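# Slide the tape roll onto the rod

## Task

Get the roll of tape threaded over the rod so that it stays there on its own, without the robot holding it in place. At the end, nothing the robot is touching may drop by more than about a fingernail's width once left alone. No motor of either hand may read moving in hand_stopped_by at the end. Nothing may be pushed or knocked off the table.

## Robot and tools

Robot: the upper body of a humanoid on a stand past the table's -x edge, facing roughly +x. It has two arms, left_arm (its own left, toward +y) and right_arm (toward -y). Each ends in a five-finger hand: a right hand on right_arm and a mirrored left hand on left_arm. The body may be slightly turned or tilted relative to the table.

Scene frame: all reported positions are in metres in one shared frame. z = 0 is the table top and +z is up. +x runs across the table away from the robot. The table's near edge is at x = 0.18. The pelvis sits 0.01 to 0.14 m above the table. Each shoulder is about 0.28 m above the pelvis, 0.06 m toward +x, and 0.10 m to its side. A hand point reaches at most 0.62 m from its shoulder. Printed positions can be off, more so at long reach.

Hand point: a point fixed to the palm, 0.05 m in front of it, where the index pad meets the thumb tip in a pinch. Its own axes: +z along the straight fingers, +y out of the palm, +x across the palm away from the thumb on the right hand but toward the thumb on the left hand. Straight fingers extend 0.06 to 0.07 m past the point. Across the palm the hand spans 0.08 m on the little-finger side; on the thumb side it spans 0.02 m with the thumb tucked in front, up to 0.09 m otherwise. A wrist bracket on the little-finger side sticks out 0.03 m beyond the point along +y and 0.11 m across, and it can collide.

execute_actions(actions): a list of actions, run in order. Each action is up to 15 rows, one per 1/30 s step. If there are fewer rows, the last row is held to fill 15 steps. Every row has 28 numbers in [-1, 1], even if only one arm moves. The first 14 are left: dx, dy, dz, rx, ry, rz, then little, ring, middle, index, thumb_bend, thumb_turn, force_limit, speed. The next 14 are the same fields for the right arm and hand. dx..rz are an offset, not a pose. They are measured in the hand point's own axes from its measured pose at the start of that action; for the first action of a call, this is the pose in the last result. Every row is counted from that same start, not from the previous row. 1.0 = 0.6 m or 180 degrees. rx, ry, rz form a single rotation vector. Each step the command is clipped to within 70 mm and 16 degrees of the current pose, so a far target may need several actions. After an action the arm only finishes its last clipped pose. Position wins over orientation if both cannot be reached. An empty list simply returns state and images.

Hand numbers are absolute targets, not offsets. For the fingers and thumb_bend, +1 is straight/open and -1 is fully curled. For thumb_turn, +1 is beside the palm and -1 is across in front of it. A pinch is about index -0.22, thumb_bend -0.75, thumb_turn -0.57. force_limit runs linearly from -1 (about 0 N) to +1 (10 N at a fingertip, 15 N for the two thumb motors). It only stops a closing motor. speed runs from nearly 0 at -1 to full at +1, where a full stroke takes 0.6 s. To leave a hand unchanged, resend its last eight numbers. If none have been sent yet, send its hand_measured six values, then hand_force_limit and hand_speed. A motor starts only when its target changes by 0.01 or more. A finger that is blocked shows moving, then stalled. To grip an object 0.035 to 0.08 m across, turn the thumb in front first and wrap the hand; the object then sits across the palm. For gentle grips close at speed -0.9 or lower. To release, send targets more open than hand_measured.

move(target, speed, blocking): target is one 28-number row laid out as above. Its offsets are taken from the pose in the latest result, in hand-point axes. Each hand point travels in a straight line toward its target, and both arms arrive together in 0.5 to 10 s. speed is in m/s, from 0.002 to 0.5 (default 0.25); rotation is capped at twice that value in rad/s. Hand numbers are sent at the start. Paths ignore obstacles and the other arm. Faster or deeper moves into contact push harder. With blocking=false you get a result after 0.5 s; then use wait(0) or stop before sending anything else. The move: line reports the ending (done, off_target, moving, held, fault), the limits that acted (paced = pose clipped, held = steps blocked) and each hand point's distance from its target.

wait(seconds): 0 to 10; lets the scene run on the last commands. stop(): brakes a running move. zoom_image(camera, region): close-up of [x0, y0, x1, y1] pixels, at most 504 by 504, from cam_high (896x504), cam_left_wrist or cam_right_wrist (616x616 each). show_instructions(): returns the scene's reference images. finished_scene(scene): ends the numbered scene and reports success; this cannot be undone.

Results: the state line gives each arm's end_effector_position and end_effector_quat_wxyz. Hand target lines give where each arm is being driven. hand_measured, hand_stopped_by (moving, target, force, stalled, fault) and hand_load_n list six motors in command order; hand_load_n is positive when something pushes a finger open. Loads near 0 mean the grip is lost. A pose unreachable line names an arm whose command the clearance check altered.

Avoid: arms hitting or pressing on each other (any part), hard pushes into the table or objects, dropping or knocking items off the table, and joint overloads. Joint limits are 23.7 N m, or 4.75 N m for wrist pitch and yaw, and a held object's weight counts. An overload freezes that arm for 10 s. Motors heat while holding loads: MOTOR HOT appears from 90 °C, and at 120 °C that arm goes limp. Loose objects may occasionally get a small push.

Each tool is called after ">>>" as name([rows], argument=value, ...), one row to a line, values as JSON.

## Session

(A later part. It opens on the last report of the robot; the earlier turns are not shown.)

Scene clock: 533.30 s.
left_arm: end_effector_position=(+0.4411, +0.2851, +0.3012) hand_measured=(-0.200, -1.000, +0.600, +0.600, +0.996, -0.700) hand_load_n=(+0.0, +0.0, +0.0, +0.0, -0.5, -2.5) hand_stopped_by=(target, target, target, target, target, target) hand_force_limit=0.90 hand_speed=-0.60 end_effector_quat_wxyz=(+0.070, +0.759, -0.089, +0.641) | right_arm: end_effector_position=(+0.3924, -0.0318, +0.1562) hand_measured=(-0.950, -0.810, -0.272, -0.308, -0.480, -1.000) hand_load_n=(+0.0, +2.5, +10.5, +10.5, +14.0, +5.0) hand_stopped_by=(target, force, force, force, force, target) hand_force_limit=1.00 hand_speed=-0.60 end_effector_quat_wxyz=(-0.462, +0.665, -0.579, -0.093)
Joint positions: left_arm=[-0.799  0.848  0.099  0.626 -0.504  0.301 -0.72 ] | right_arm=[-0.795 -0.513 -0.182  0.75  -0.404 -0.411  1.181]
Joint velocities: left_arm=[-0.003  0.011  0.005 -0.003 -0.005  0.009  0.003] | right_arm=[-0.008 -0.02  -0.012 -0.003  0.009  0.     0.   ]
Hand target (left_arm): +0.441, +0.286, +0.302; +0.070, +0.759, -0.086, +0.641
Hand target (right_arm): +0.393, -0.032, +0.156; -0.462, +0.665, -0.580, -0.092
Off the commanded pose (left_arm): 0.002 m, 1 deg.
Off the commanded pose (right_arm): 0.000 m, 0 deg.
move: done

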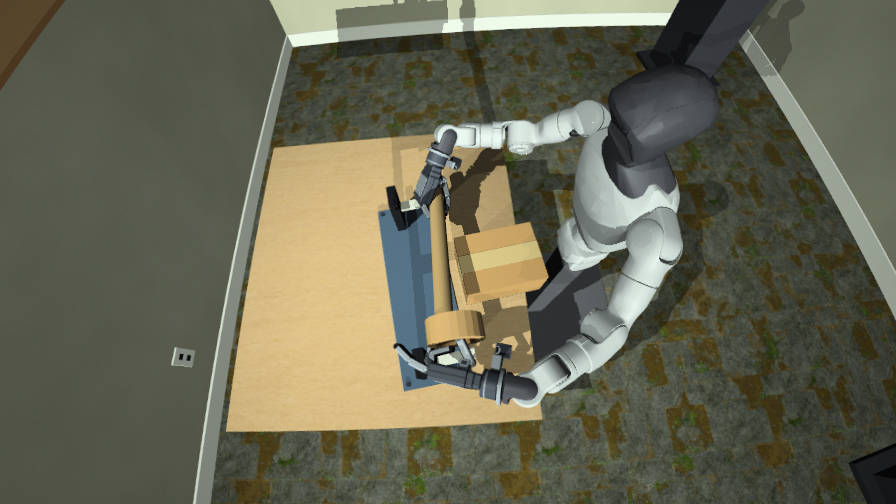

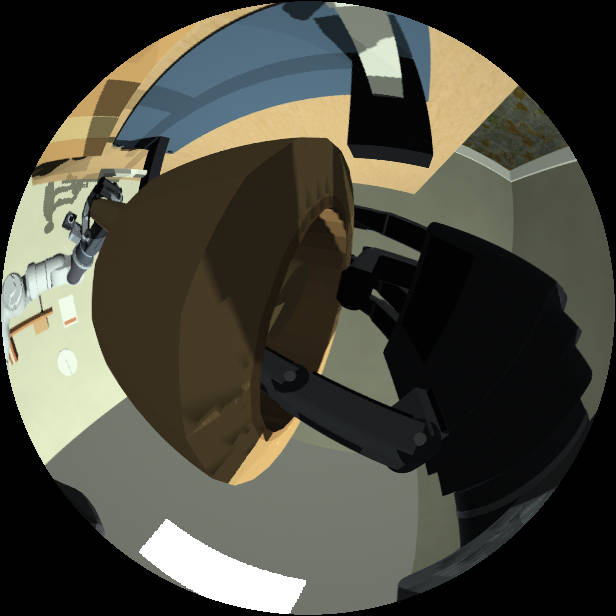

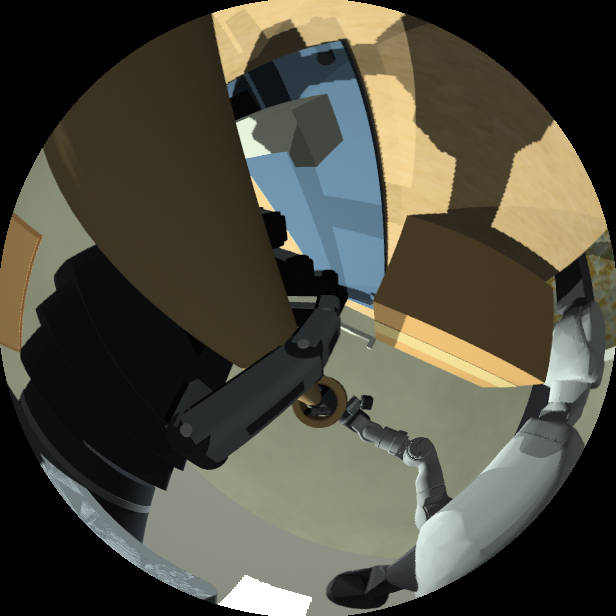

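>>> move(target=[-0.04,0.01,-0.015,0,0,0,-0.2,-1,0.6,0.6,1,-0.7,0.9,-0.6,0,0,0,0,0,0,-0.95,-0.95,-0.95,-0.95,-0.95,-1,1,-0.6], speed=0.03)

>>> zoom_image(camera="cam_high", region=[380,260,560,420])

Scene clock: 542.27 s.
left_arm: end_effector_position=(+0.4281, +0.2854, +0.2811) hand_measured=(-0.200, -1.000, +0.600, +0.600, +0.996, -0.700) hand_load_n=(+0.0, +0.0, +0.0, +0.0, -0.5, -1.0) hand_stopped_by=(target, target, target, target, target, target) hand_force_limit=0.90 hand_speed=-0.60 end_effector_quat_wxyz=(+0.065, +0.759, -0.089, +0.642) | right_arm: end_effector_position=(+0.3883, -0.0333, +0.1519) hand_measured=(-0.950, -0.810, -0.272, -0.308, -0.480, -1.000) hand_load_n=(+0.0, +3.0, +10.5, +10.5, +14.0, +4.5) hand_stopped_by=(target, force, force, force, force, target) hand_force_limit=1.00 hand_speed=-0.60 end_effector_quat_wxyz=(-0.453, +0.674, -0.576, -0.093)
Joint positions: left_arm=[-0.684  0.828  0.131  0.568 -0.51   0.247 -0.708] | right_arm=[-0.792 -0.513 -0.18   0.75  -0.418 -0.42   1.194]
Joint velocities: left_arm=[-0.002  0.006 -0.008 -0.008 -0.006  0.     0.   ] | right_arm=[-0.008  0.     0.005  0.014  0.008  0.     0.   ]
Hand target (left_arm): +0.427, +0.284, +0.279; +0.068, +0.760, -0.089, +0.641
Hand target (right_arm): +0.392, -0.032, +0.156; -0.462, +0.665, -0.579, -0.093
Off the commanded pose (left_arm): 0.004 m, 1 deg.
Off the commanded pose (right_arm): 0.006 m, 2 deg.
move: off_target (left_arm, right_arm)

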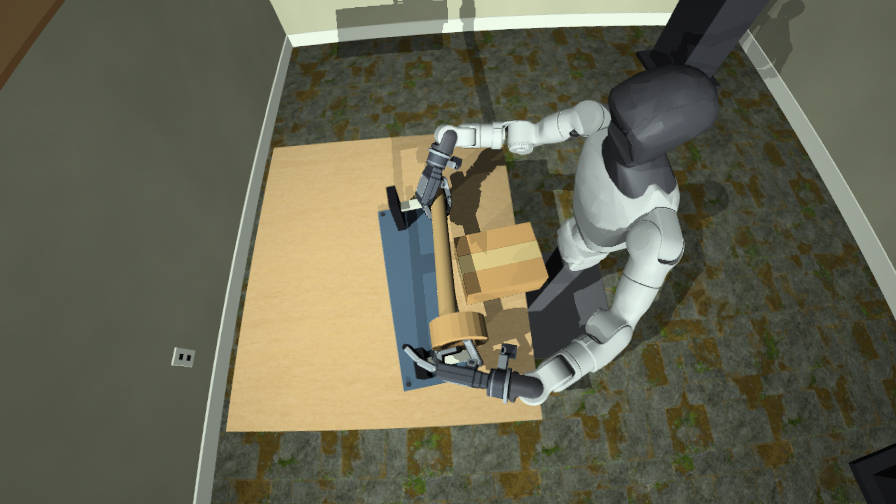

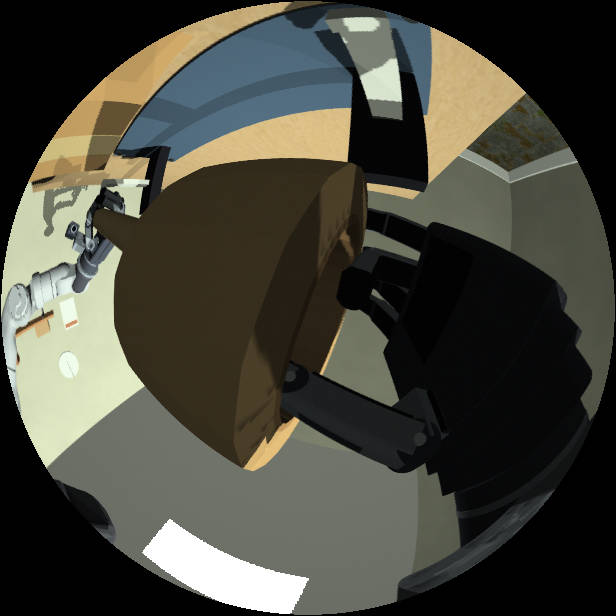

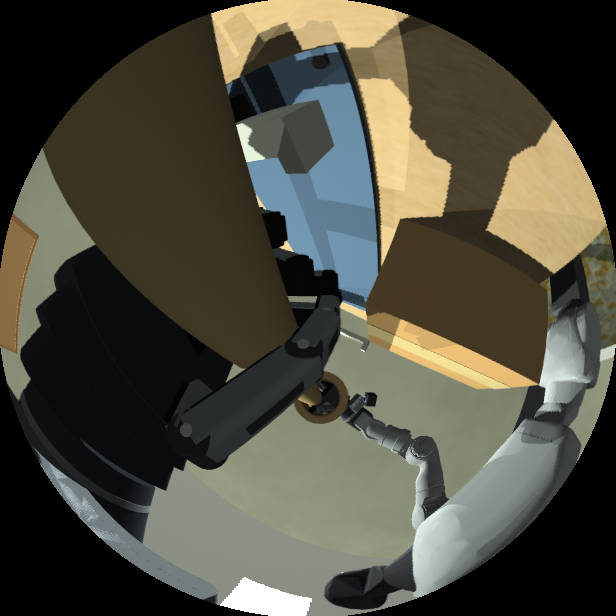

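Region (380, 260, 560, 420) of cam_high's 896x504 image, scaled by 2.800, with more detail than that image has.

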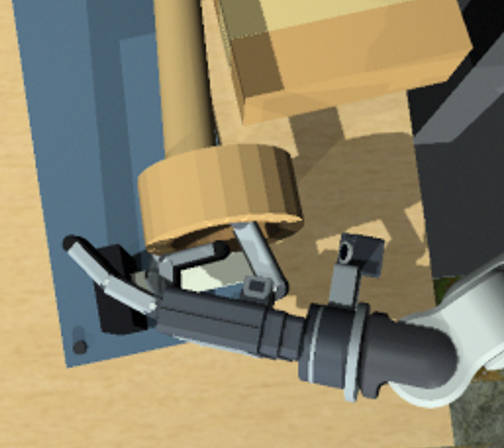

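>>> move(target=[-0.01,0.0,0,0,0,0,-0.3,-1,-0.2,-0.2,1,-0.7,0.9,-0.6,0.01,-0.005,0.005,0,0,0,-0.95,-0.95,-0.95,-0.95,-0.95,-1,1,-0.6], speed=0.03)

>>> zoom_image(camera="cam_high", region=[380,260,560,420])

Scene clock: 548.67 s.
left_arm: end_effector_position=(+0.4284, +0.2867, +0.2790) hand_measured=(-0.300, -1.000, -0.198, -0.200, +0.996, -0.700) hand_load_n=(+0.0, +0.0, +4.5, +0.0, +1.0, -1.5) hand_stopped_by=(target, target, target, target, target, target) hand_force_limit=0.90 hand_speed=-0.60 end_effector_quat_wxyz=(+0.063, +0.756, -0.087, +0.646) | right_arm: end_effector_position=(+0.3870, -0.0336, +0.1439) hand_measured=(-0.950, -0.810, -0.272, -0.308, -0.480, -1.000) hand_load_n=(+0.0, +3.0, +10.5, +10.0, +14.5, +4.5) hand_stopped_by=(target, force, force, force, force, target) hand_force_limit=1.00 hand_speed=-0.60 end_effector_quat_wxyz=(-0.444, +0.688, -0.566, -0.098)
Joint positions: left_arm=[-0.683  0.821  0.128  0.59  -0.51   0.215 -0.708] | right_arm=[-0.849 -0.518 -0.169  0.896 -0.449 -0.526  1.179]
Joint velocities: left_arm=[ 0.002 -0.009  0.003 -0.003  0.005  0.     0.   ] | right_arm=[-0.009  0.    -0.006  0.014 -0.012  0.     0.   ]
Hand target (left_arm): +0.427, +0.286, +0.275; +0.065, +0.759, -0.088, +0.642
Hand target (right_arm): +0.394, -0.035, +0.148; -0.453, +0.674, -0.576, -0.093
Off the commanded pose (left_arm): 0.004 m, 1 deg.
Off the commanded pose (right_arm): 0.008 m, 2 deg.
move: off_target (left_arm, right_arm)

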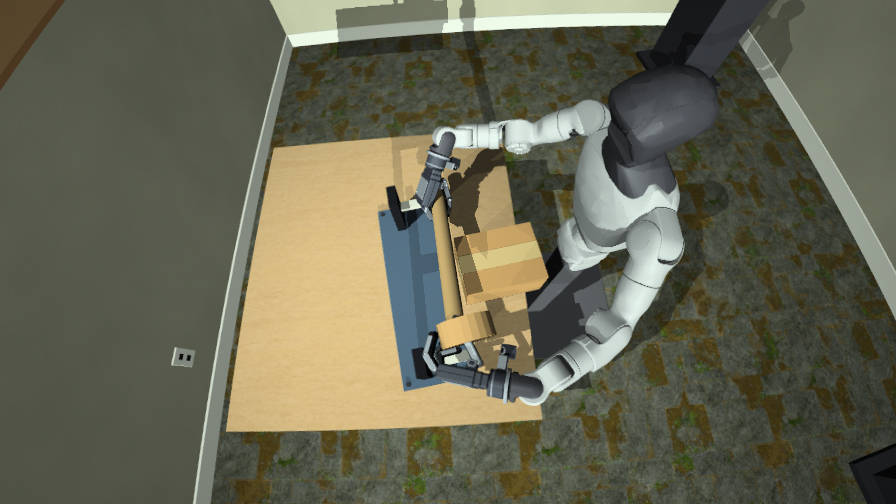

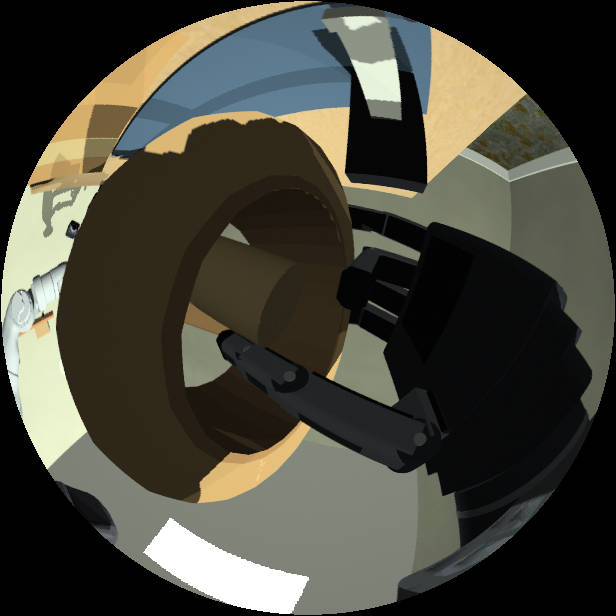

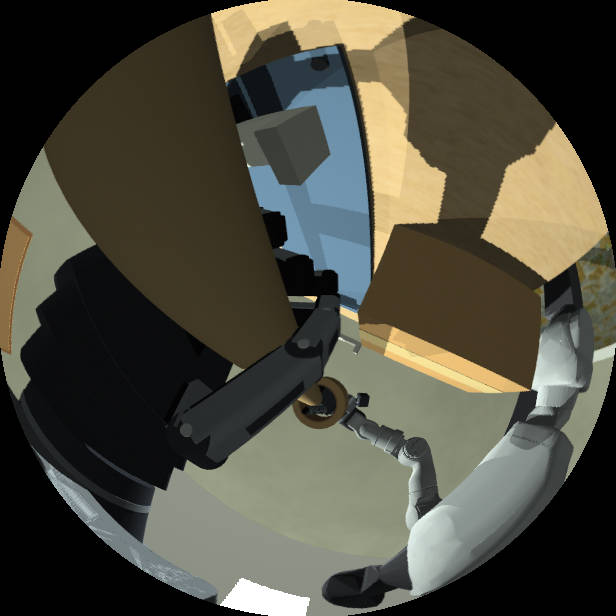

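Region (380, 260, 560, 420) of cam_high's 896x504 image, scaled by 2.800, with more detail than that image has.

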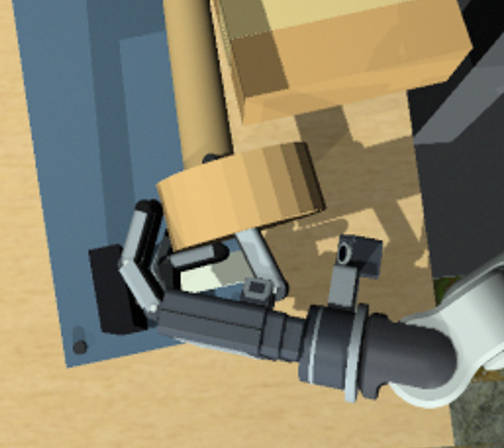

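>>> move(target=[-0.01,0.0,-0.01,0,0,0,-0.2,-1,0.6,0.6,1,-0.7,0.9,-0.2,-0.006,0.03,-0.04,0.012,-0.024,0.013,-0.95,-0.95,-0.95,-0.95,-0.95,-1,1,-0.6], speed=0.03)

>>> zoom_image(camera="cam_high", region=[380,260,560,420])

Scene clock: 557.83 s.
left_arm: end_effector_position=(+0.4235, +0.2892, +0.2802) hand_measured=(-0.200, -1.000, +0.600, +0.600, +0.996, -0.700) hand_load_n=(+0.0, +0.0, +0.0, +0.0, -0.5, +0.5) hand_stopped_by=(target, target, target, target, target, target) hand_force_limit=0.90 hand_speed=-0.20 end_effector_quat_wxyz=(+0.062, +0.751, -0.087, +0.652) | right_arm: end_effector_position=(+0.3557, -0.0532, +0.1436) hand_measured=(-0.950, -0.810, -0.272, -0.308, -0.480, -1.000) hand_load_n=(+0.0, +2.5, +10.5, +11.0, +14.0, +5.0) hand_stopped_by=(target, force, force, force, force, target) hand_force_limit=1.00 hand_speed=-0.60 end_effector_quat_wxyz=(-0.459, +0.676, -0.565, -0.117)
Joint positions: left_arm=[-0.653  0.824  0.146  0.571 -0.52   0.199 -0.711] | right_arm=[-0.651 -0.498 -0.313  0.661 -0.383 -0.513  1.312]
Joint velocities: left_arm=[ 0.     0.008 -0.003  0.002  0.     0.     0.   ] | right_arm=[ 0.012  0.003 -0.02   0.009 -0.023  0.     0.015]
Hand target (left_arm): +0.422, +0.289, +0.274; +0.063, +0.756, -0.087, +0.646
Hand target (right_arm): +0.361, -0.050, +0.152; -0.477, +0.663, -0.565, -0.117
Off the commanded pose (left_arm): 0.007 m, 1 deg.
Off the commanded pose (right_arm): 0.011 m, 3 deg.
move: off_target (left_arm, right_arm)

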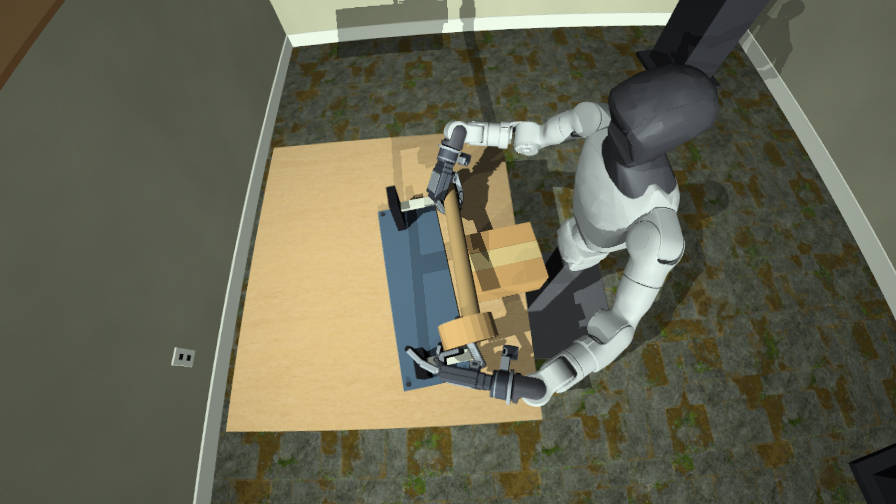

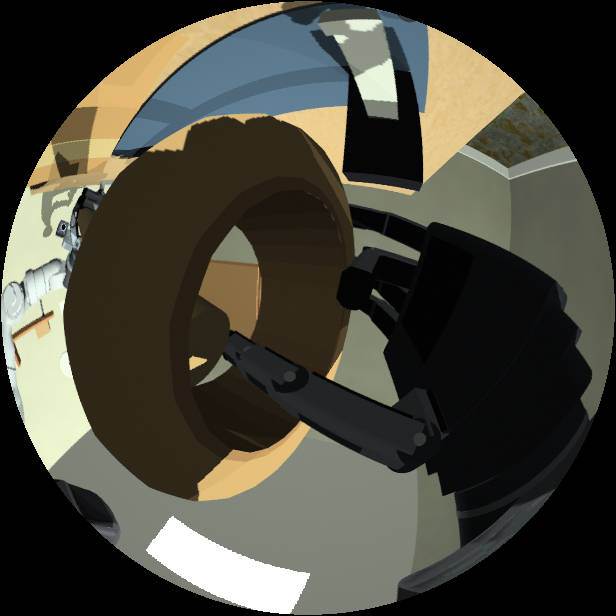

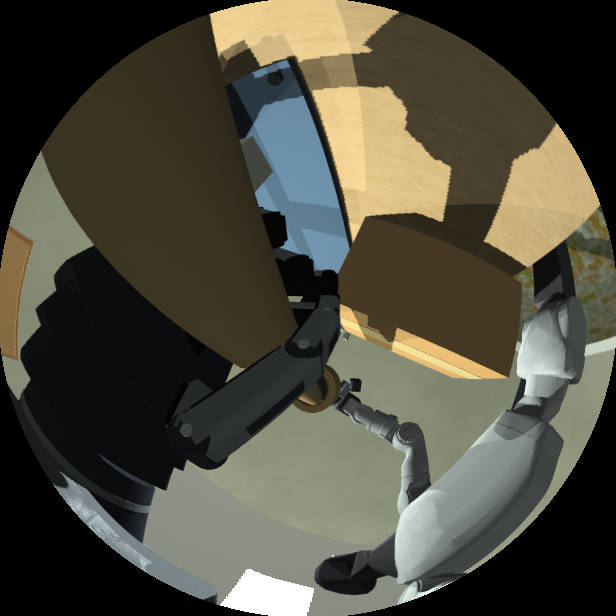

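Region (380, 260, 560, 420) of cam_high's 896x504 image, scaled by 2.800, with more detail than that image has.

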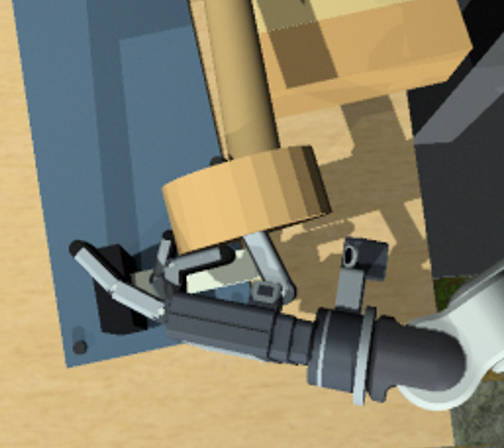

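>>> move(target=[-0.015,-0.01,-0.01,0,0,0,-0.2,-1,0.6,0.6,1,-0.7,0.9,-0.2,-0.033,-0.048,0.053,0,0,0,-0.95,-0.95,-0.95,-0.95,-0.95,-1,1,-0.6], speed=0.03)

>>> zoom_image(camera="cam_high", region=[380,260,560,420])

Scene clock: 570.50 s.
left_arm: end_effector_position=(+0.4194, +0.2984, +0.2819) hand_measured=(-0.200, -1.000, +0.600, +0.600, +0.996, -0.700) hand_load_n=(+0.0, +0.0, +0.0, +0.0, +0.5, +0.0) hand_stopped_by=(target, target, target, target, target, target) hand_force_limit=0.90 hand_speed=-0.20 end_effector_quat_wxyz=(+0.058, +0.743, -0.087, +0.661) | right_arm: end_effector_position=(+0.3796, -0.0224, +0.1425) hand_measured=(-0.950, -0.810, -0.272, -0.308, -0.480, -1.000) hand_load_n=(+0.0, +2.5, +10.5, +11.5, +14.0, +5.0) hand_stopped_by=(target, force, force, force, force, target) hand_force_limit=1.00 hand_speed=-0.60 end_effector_quat_wxyz=(-0.437, +0.688, -0.567, -0.119)
Joint positions: left_arm=[-0.656  0.835  0.156  0.634 -0.524  0.132 -0.747] | right_arm=[-0.853 -0.439 -0.29   0.868 -0.55  -0.51   1.251]
Joint velocities: left_arm=[ 0.    -0.003  0.014  0.    -0.014  0.     0.   ] | right_arm=[ 0.     0.011 -0.012  0.009 -0.031 -0.014  0.   ]
Hand target (left_arm): +0.418, +0.297, +0.273; +0.061, +0.751, -0.086, +0.652
Hand target (right_arm): +0.386, -0.017, +0.152; -0.458, +0.677, -0.564, -0.120
Off the commanded pose (left_arm): 0.010 m, 1 deg.
Off the commanded pose (right_arm): 0.013 m, 3 deg.
move: off_target (left_arm, right_arm)

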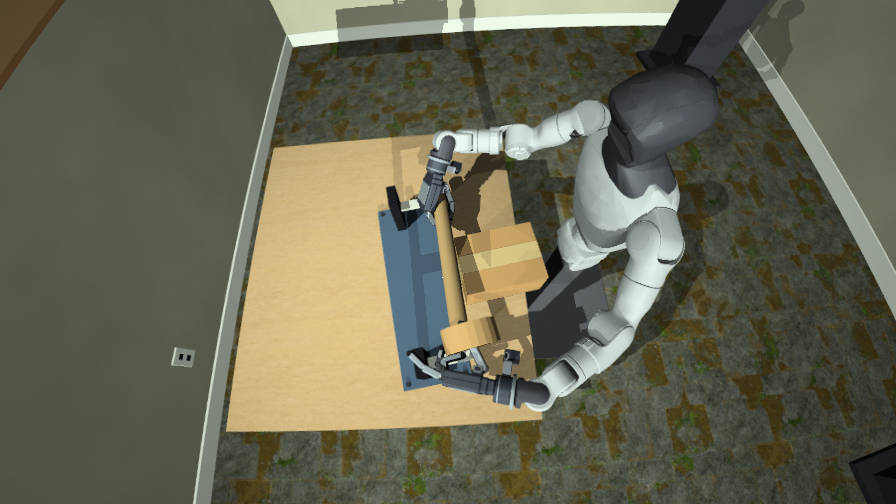

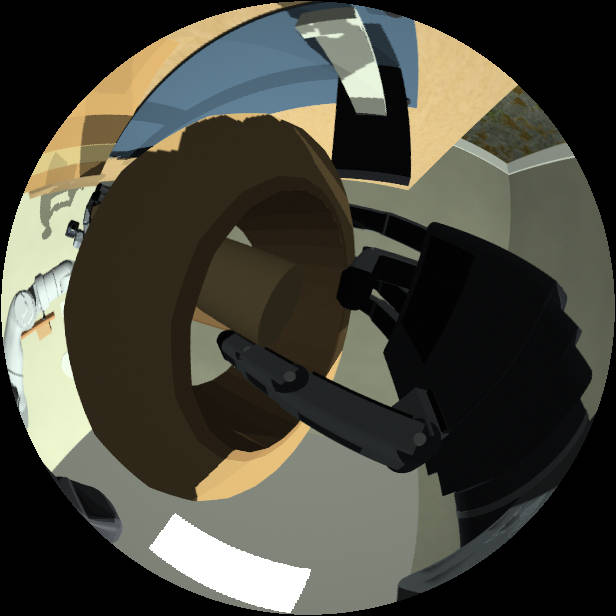

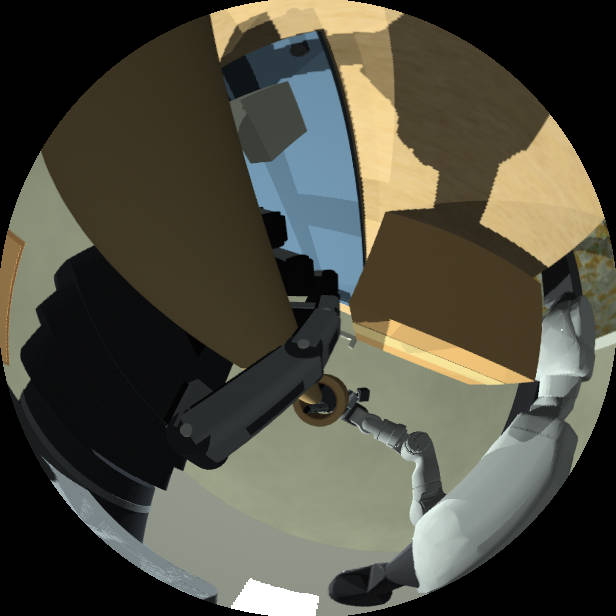

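Region (380, 260, 560, 420) of cam_high's 896x504 image, scaled by 2.800, with more detail than that image has.

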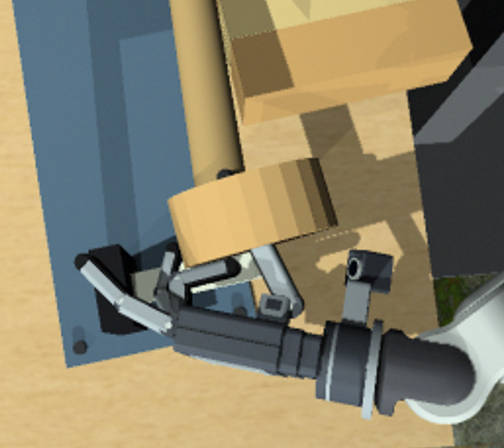

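>>> move(target=[0.01,0,-0.015,0,0,0,-0.2,-1,0.6,0.6,1,-0.7,0.9,-0.2,-0.045,-0.033,0.055,0,0,0,-0.95,-0.95,-0.95,-0.95,-0.95,-1,1,-0.6], speed=0.03)

>>> zoom_image(camera="cam_high", region=[380,260,560,420])

Scene clock: 577.57 s.
left_arm: end_effector_position=(+0.4130, +0.3119, +0.2924) hand_measured=(-0.200, -1.000, +0.600, +0.600, +0.996, -0.700) hand_load_n=(+0.0, -2.5, +0.0, +0.0, +0.0, -2.0) hand_stopped_by=(target, target, target, target, target, target) hand_force_limit=0.90 hand_speed=-0.20 end_effector_quat_wxyz=(+0.037, +0.743, -0.079, +0.663) | right_arm: end_effector_position=(+0.3921, +0.0137, +0.1430) hand_measured=(-0.950, -0.810, -0.272, -0.308, -0.480, -1.000) hand_load_n=(+1.0, +4.5, +10.0, +9.0, +14.5, +4.0) hand_stopped_by=(target, force, force, force, force, target) hand_force_limit=1.00 hand_speed=-0.60 end_effector_quat_wxyz=(-0.422, +0.701, -0.561, -0.123)
Joint positions: left_arm=[-0.612  0.87   0.207  0.555 -0.531  0.187 -0.721] | right_arm=[-1.019 -0.377 -0.244  1.053 -0.664 -0.498  1.162]
Joint velocities: left_arm=[0.009 0.005 0.011 0.    0.015 0.004 0.   ] | right_arm=[-0.018  0.     0.015  0.044 -0.017 -0.021 -0.012]
Hand target (left_arm): +0.411, +0.300, +0.289; +0.058, +0.743, -0.089, +0.661
Hand target (right_arm): +0.399, +0.021, +0.149; -0.436, +0.689, -0.566, -0.122
Off the commanded pose (left_arm): 0.013 m, 3 deg.
Off the commanded pose (right_arm): 0.012 m, 2 deg.
move: off_target (left_arm, right_arm)

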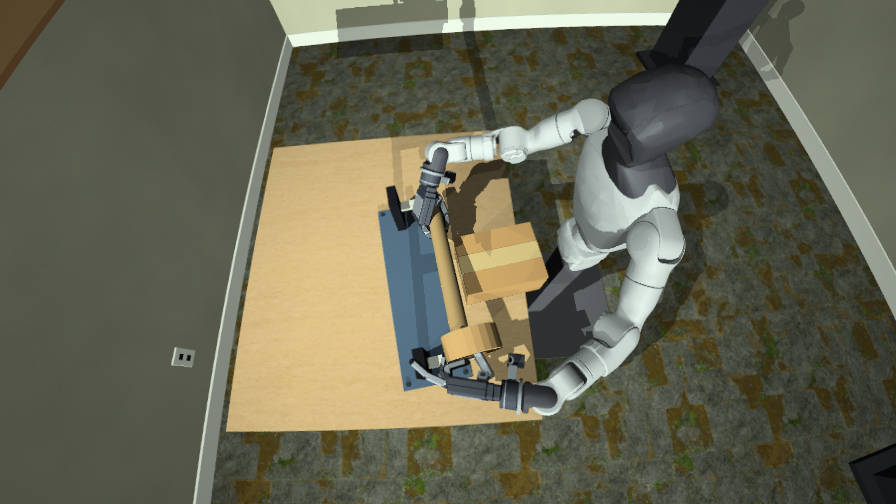

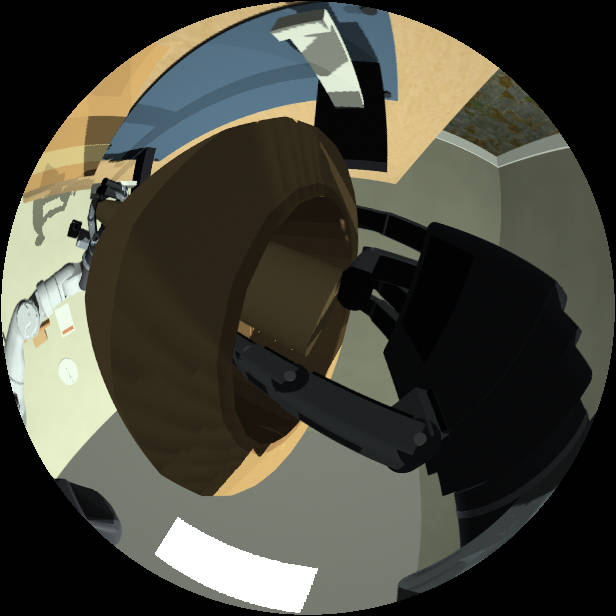

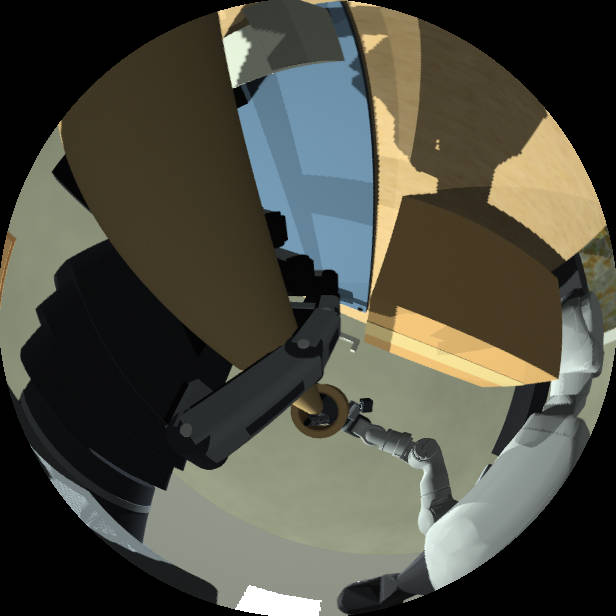

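Region (380, 260, 560, 420) of cam_high's 896x504 image, scaled by 2.800, with more detail than that image has.

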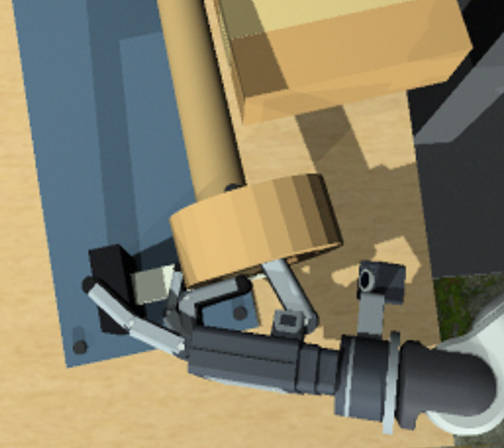

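>>> move(target=[0,-0.04,-0.015,0,0,0,-0.4,-0.4,0.6,0.6,1,-0.7,0.9,-0.5,0,0,0,0,0,0,-0.95,-0.95,-0.95,-0.95,-0.95,-1,1,-0.6], speed=0.02)

>>> zoom_image(camera="cam_high", region=[380,260,560,420])

Scene clock: 586.87 s.
left_arm: end_effector_position=(+0.4097, +0.3374, +0.2956) hand_measured=(-0.356, -0.700, +0.600, +0.600, +0.996, -0.700) hand_load_n=(+14.0, -10.5, +0.0, +0.0, +0.0, -2.0) hand_stopped_by=(force, stalled, target, target, target, target) hand_force_limit=0.90 hand_speed=-0.50 end_effector_quat_wxyz=(+0.039, +0.742, -0.074, +0.666) | right_arm: end_effector_position=(+0.3905, +0.0138, +0.1417) hand_measured=(-0.950, -0.810, -0.272, -0.308, -0.480, -1.000) hand_load_n=(+0.5, +4.5, +10.5, +9.5, +14.0, +4.0) hand_stopped_by=(target, force, force, force, force, target) hand_force_limit=1.00 hand_speed=-0.60 end_effector_quat_wxyz=(-0.420, +0.703, -0.561, -0.125)
Joint positions: left_arm=[-0.715  0.914  0.199  0.808 -0.513  0.077 -0.846] | right_arm=[-1.017 -0.375 -0.244  1.055 -0.666 -0.502  1.164]
Joint velocities: left_arm=[-0.017 -0.003 -0.014  0.02   0.003 -0.006 -0.001] | right_arm=[-0.025  0.002  0.011  0.002  0.008  0.     0.   ]
Hand target (left_arm): +0.409, +0.337, +0.296; +0.038, +0.742, -0.077, +0.665
Hand target (right_arm): +0.392, +0.014, +0.143; -0.422, +0.701, -0.561, -0.123
Off the commanded pose (left_arm): 0.002 m, 1 deg.
Off the commanded pose (right_arm): 0.002 m, 0 deg.
move: done

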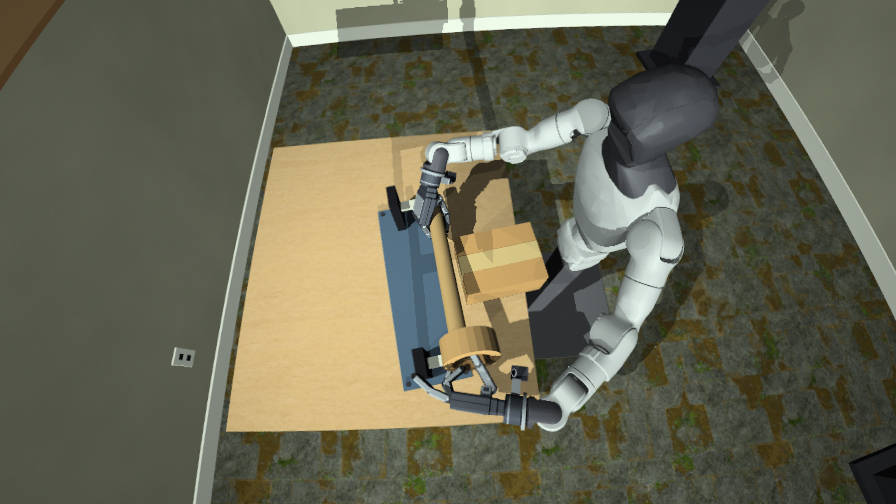

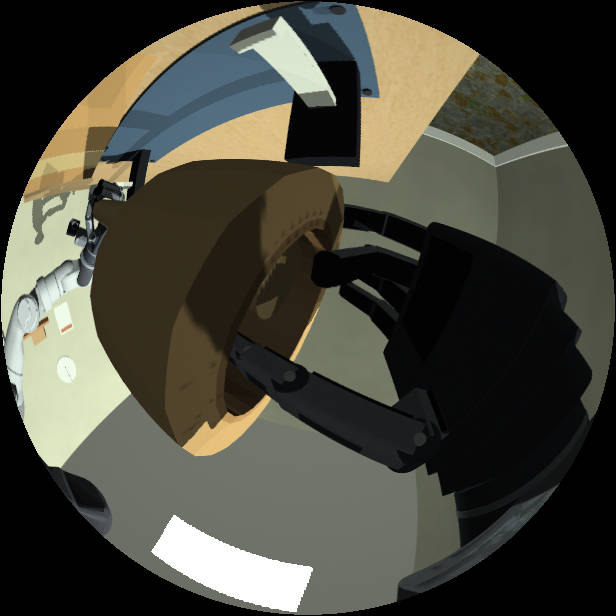

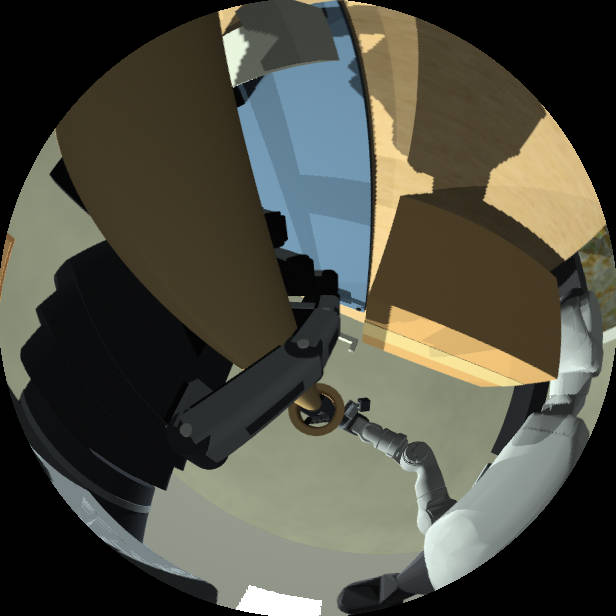

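Region (380, 260, 560, 420) of cam_high's 896x504 image, scaled by 2.800, with more detail than that image has.

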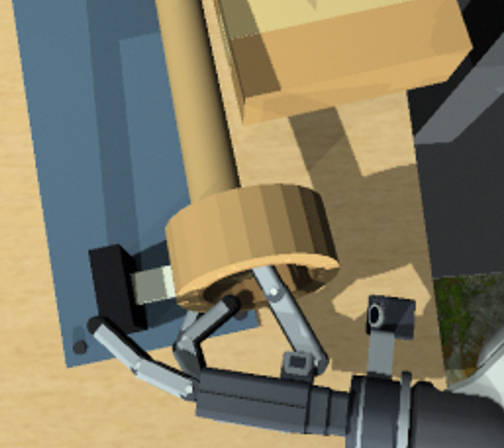

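>>> move(target=[-0.02,0,0,0,0,0,0.6,-0.45,0.6,0.6,1,-0.7,0.9,-0.5,-0.03,-0.02,0.03,0.012,-0.024,0.013,-0.95,-0.95,-0.95,-0.95,-0.95,-1,1,-0.6], speed=0.02)

>>> zoom_image(camera="cam_high", region=[380,260,560,420])

Scene clock: 594.53 s.
left_arm: end_effector_position=(+0.4090, +0.3476, +0.2907) hand_measured=(+0.600, -0.456, +0.600, +0.600, +0.992, -0.702) hand_load_n=(+0.0, -11.0, +0.0, +0.0, -9.0, -15.5) hand_stopped_by=(target, target, target, target, target, target) hand_force_limit=0.90 hand_speed=-0.50 end_effector_quat_wxyz=(+0.025, +0.738, -0.064, +0.672) | right_arm: end_effector_position=(+0.3945, +0.0277, +0.1366) hand_measured=(-0.950, -0.810, -0.272, -0.308, -0.480, -1.000) hand_load_n=(+0.0, +5.5, +10.5, +10.0, +14.0, +4.0) hand_stopped_by=(target, force, force, force, force, target) hand_force_limit=1.00 hand_speed=-0.60 end_effector_quat_wxyz=(-0.427, +0.695, -0.564, -0.134)
Joint positions: left_arm=[-0.726  0.911  0.194  0.89  -0.513 -0.002 -0.846] | right_arm=[-1.154 -0.381 -0.275  1.384 -0.776 -0.633  1.009]
Joint velocities: left_arm=[-0.008  0.011  0.008  0.008  0.    -0.003  0.   ] | right_arm=[-0.014 -0.002 -0.041  0.025 -0.055 -0.017 -0.01 ]
Hand target (left_arm): +0.409, +0.339, +0.284; +0.038, +0.742, -0.073, +0.666
Hand target (right_arm): +0.401, +0.040, +0.148; -0.452, +0.676, -0.565, -0.142
Off the commanded pose (left_arm): 0.012 m, 2 deg.
Off the commanded pose (right_arm): 0.017 m, 4 deg.
move: off_target (left_arm, right_arm)

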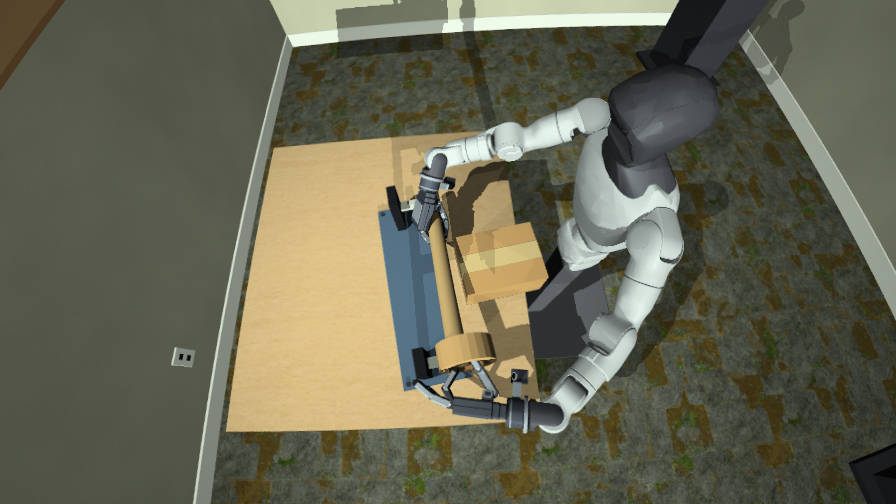

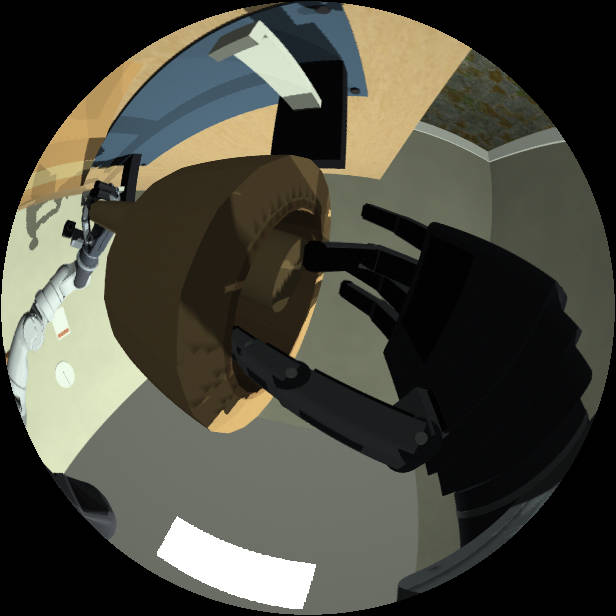

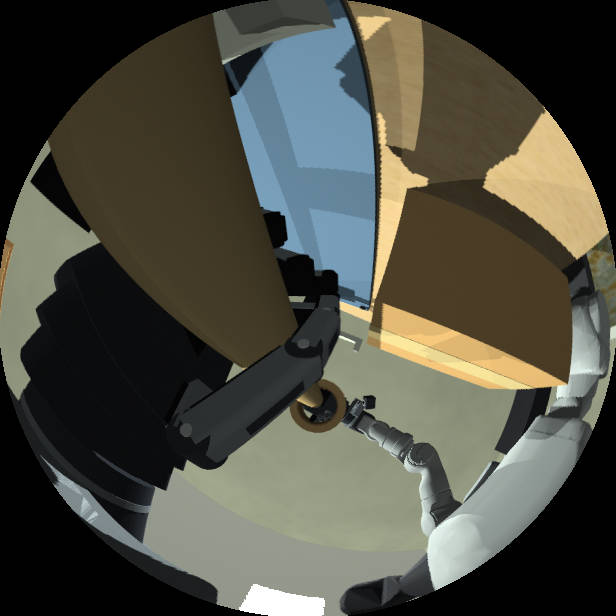

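Region (380, 260, 560, 420) of cam_high's 896x504 image, scaled by 2.800, with more detail than that image has.

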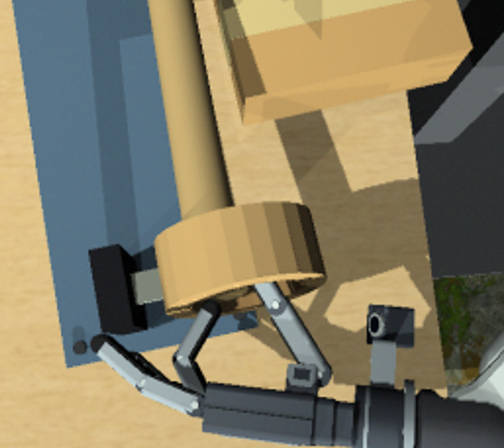

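>>> move(target=[0,0.015,-0.01,0,0,0,0.6,-1,0.6,0.6,1,-0.7,0.9,0,-0.012,-0.005,0.012,0.012,-0.024,0.013,-0.95,-0.95,-0.95,-0.95,-0.95,-1,1,-0.6], speed=0.02)

>>> zoom_image(camera="cam_high", region=[380,260,560,420])

Scene clock: 601.30 s.
left_arm: end_effector_position=(+0.4023, +0.3410, +0.2916) hand_measured=(+0.600, -1.000, +0.600, +0.600, +0.996, -0.700) hand_load_n=(+0.0, +0.0, +0.0, +0.0, -1.5, -2.5) hand_stopped_by=(target, target, target, target, target, target) hand_force_limit=0.90 hand_speed=0.00 end_effector_quat_wxyz=(+0.019, +0.738, -0.066, +0.671) | right_arm: end_effector_position=(+0.3979, +0.0331, +0.1397) hand_measured=(-0.950, -0.810, -0.272, -0.308, -0.480, -1.000) hand_load_n=(+0.0, +5.5, +10.5, +9.5, +14.0, +4.0) hand_stopped_by=(target, force, force, force, force, target) hand_force_limit=1.00 hand_speed=-0.60 end_effector_quat_wxyz=(-0.454, +0.682, -0.558, -0.132)
Joint positions: left_arm=[-0.615  0.91   0.233  0.7   -0.538  0.078 -0.784] | right_arm=[-1.145 -0.373 -0.335  1.402 -0.81  -0.68   0.962]
Joint velocities: left_arm=[-0.006 -0.002  0.006 -0.009 -0.002  0.001  0.001] | right_arm=[ 0.002  0.009 -0.038 -0.006 -0.035 -0.004 -0.001]
Hand target (left_arm): +0.401, +0.340, +0.291; +0.024, +0.738, -0.066, +0.671
Hand target (right_arm): +0.397, +0.037, +0.139; -0.459, +0.666, -0.570, -0.144
Off the commanded pose (left_arm): 0.002 m, 1 deg.
Off the commanded pose (right_arm): 0.005 m, 3 deg.
move: off_target (right_arm)

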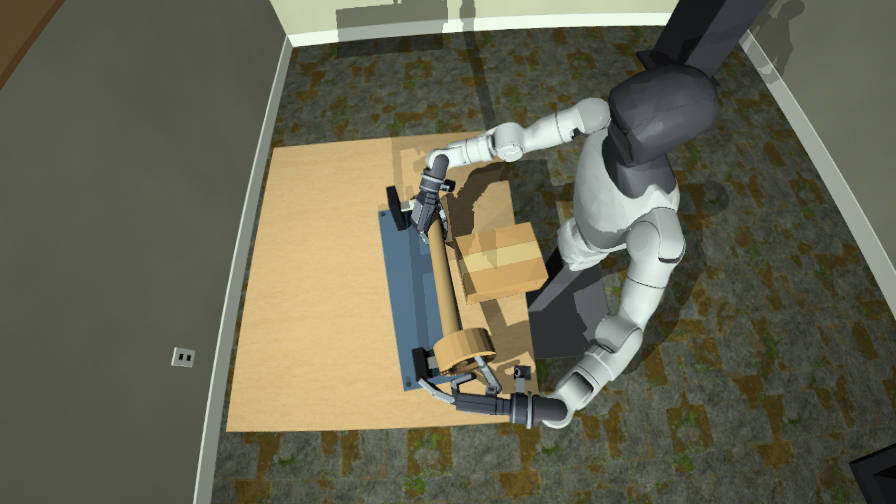

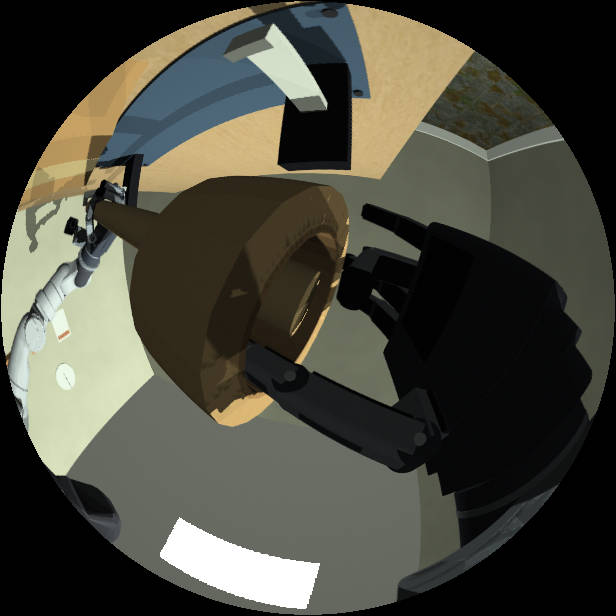

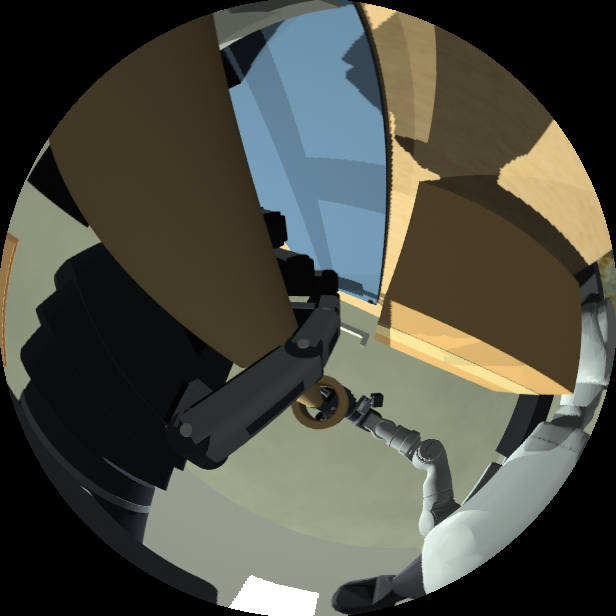

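Region (380, 260, 560, 420) of cam_high's 896x504 image, scaled by 2.800, with more detail than that image has.

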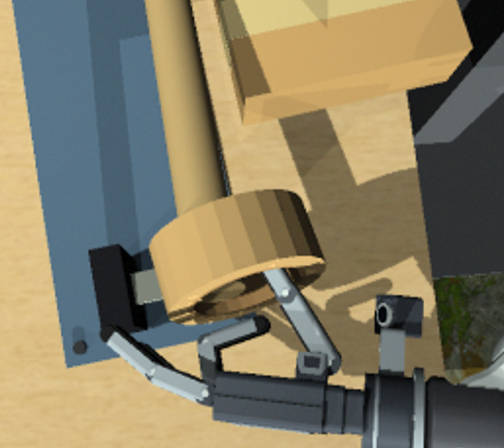

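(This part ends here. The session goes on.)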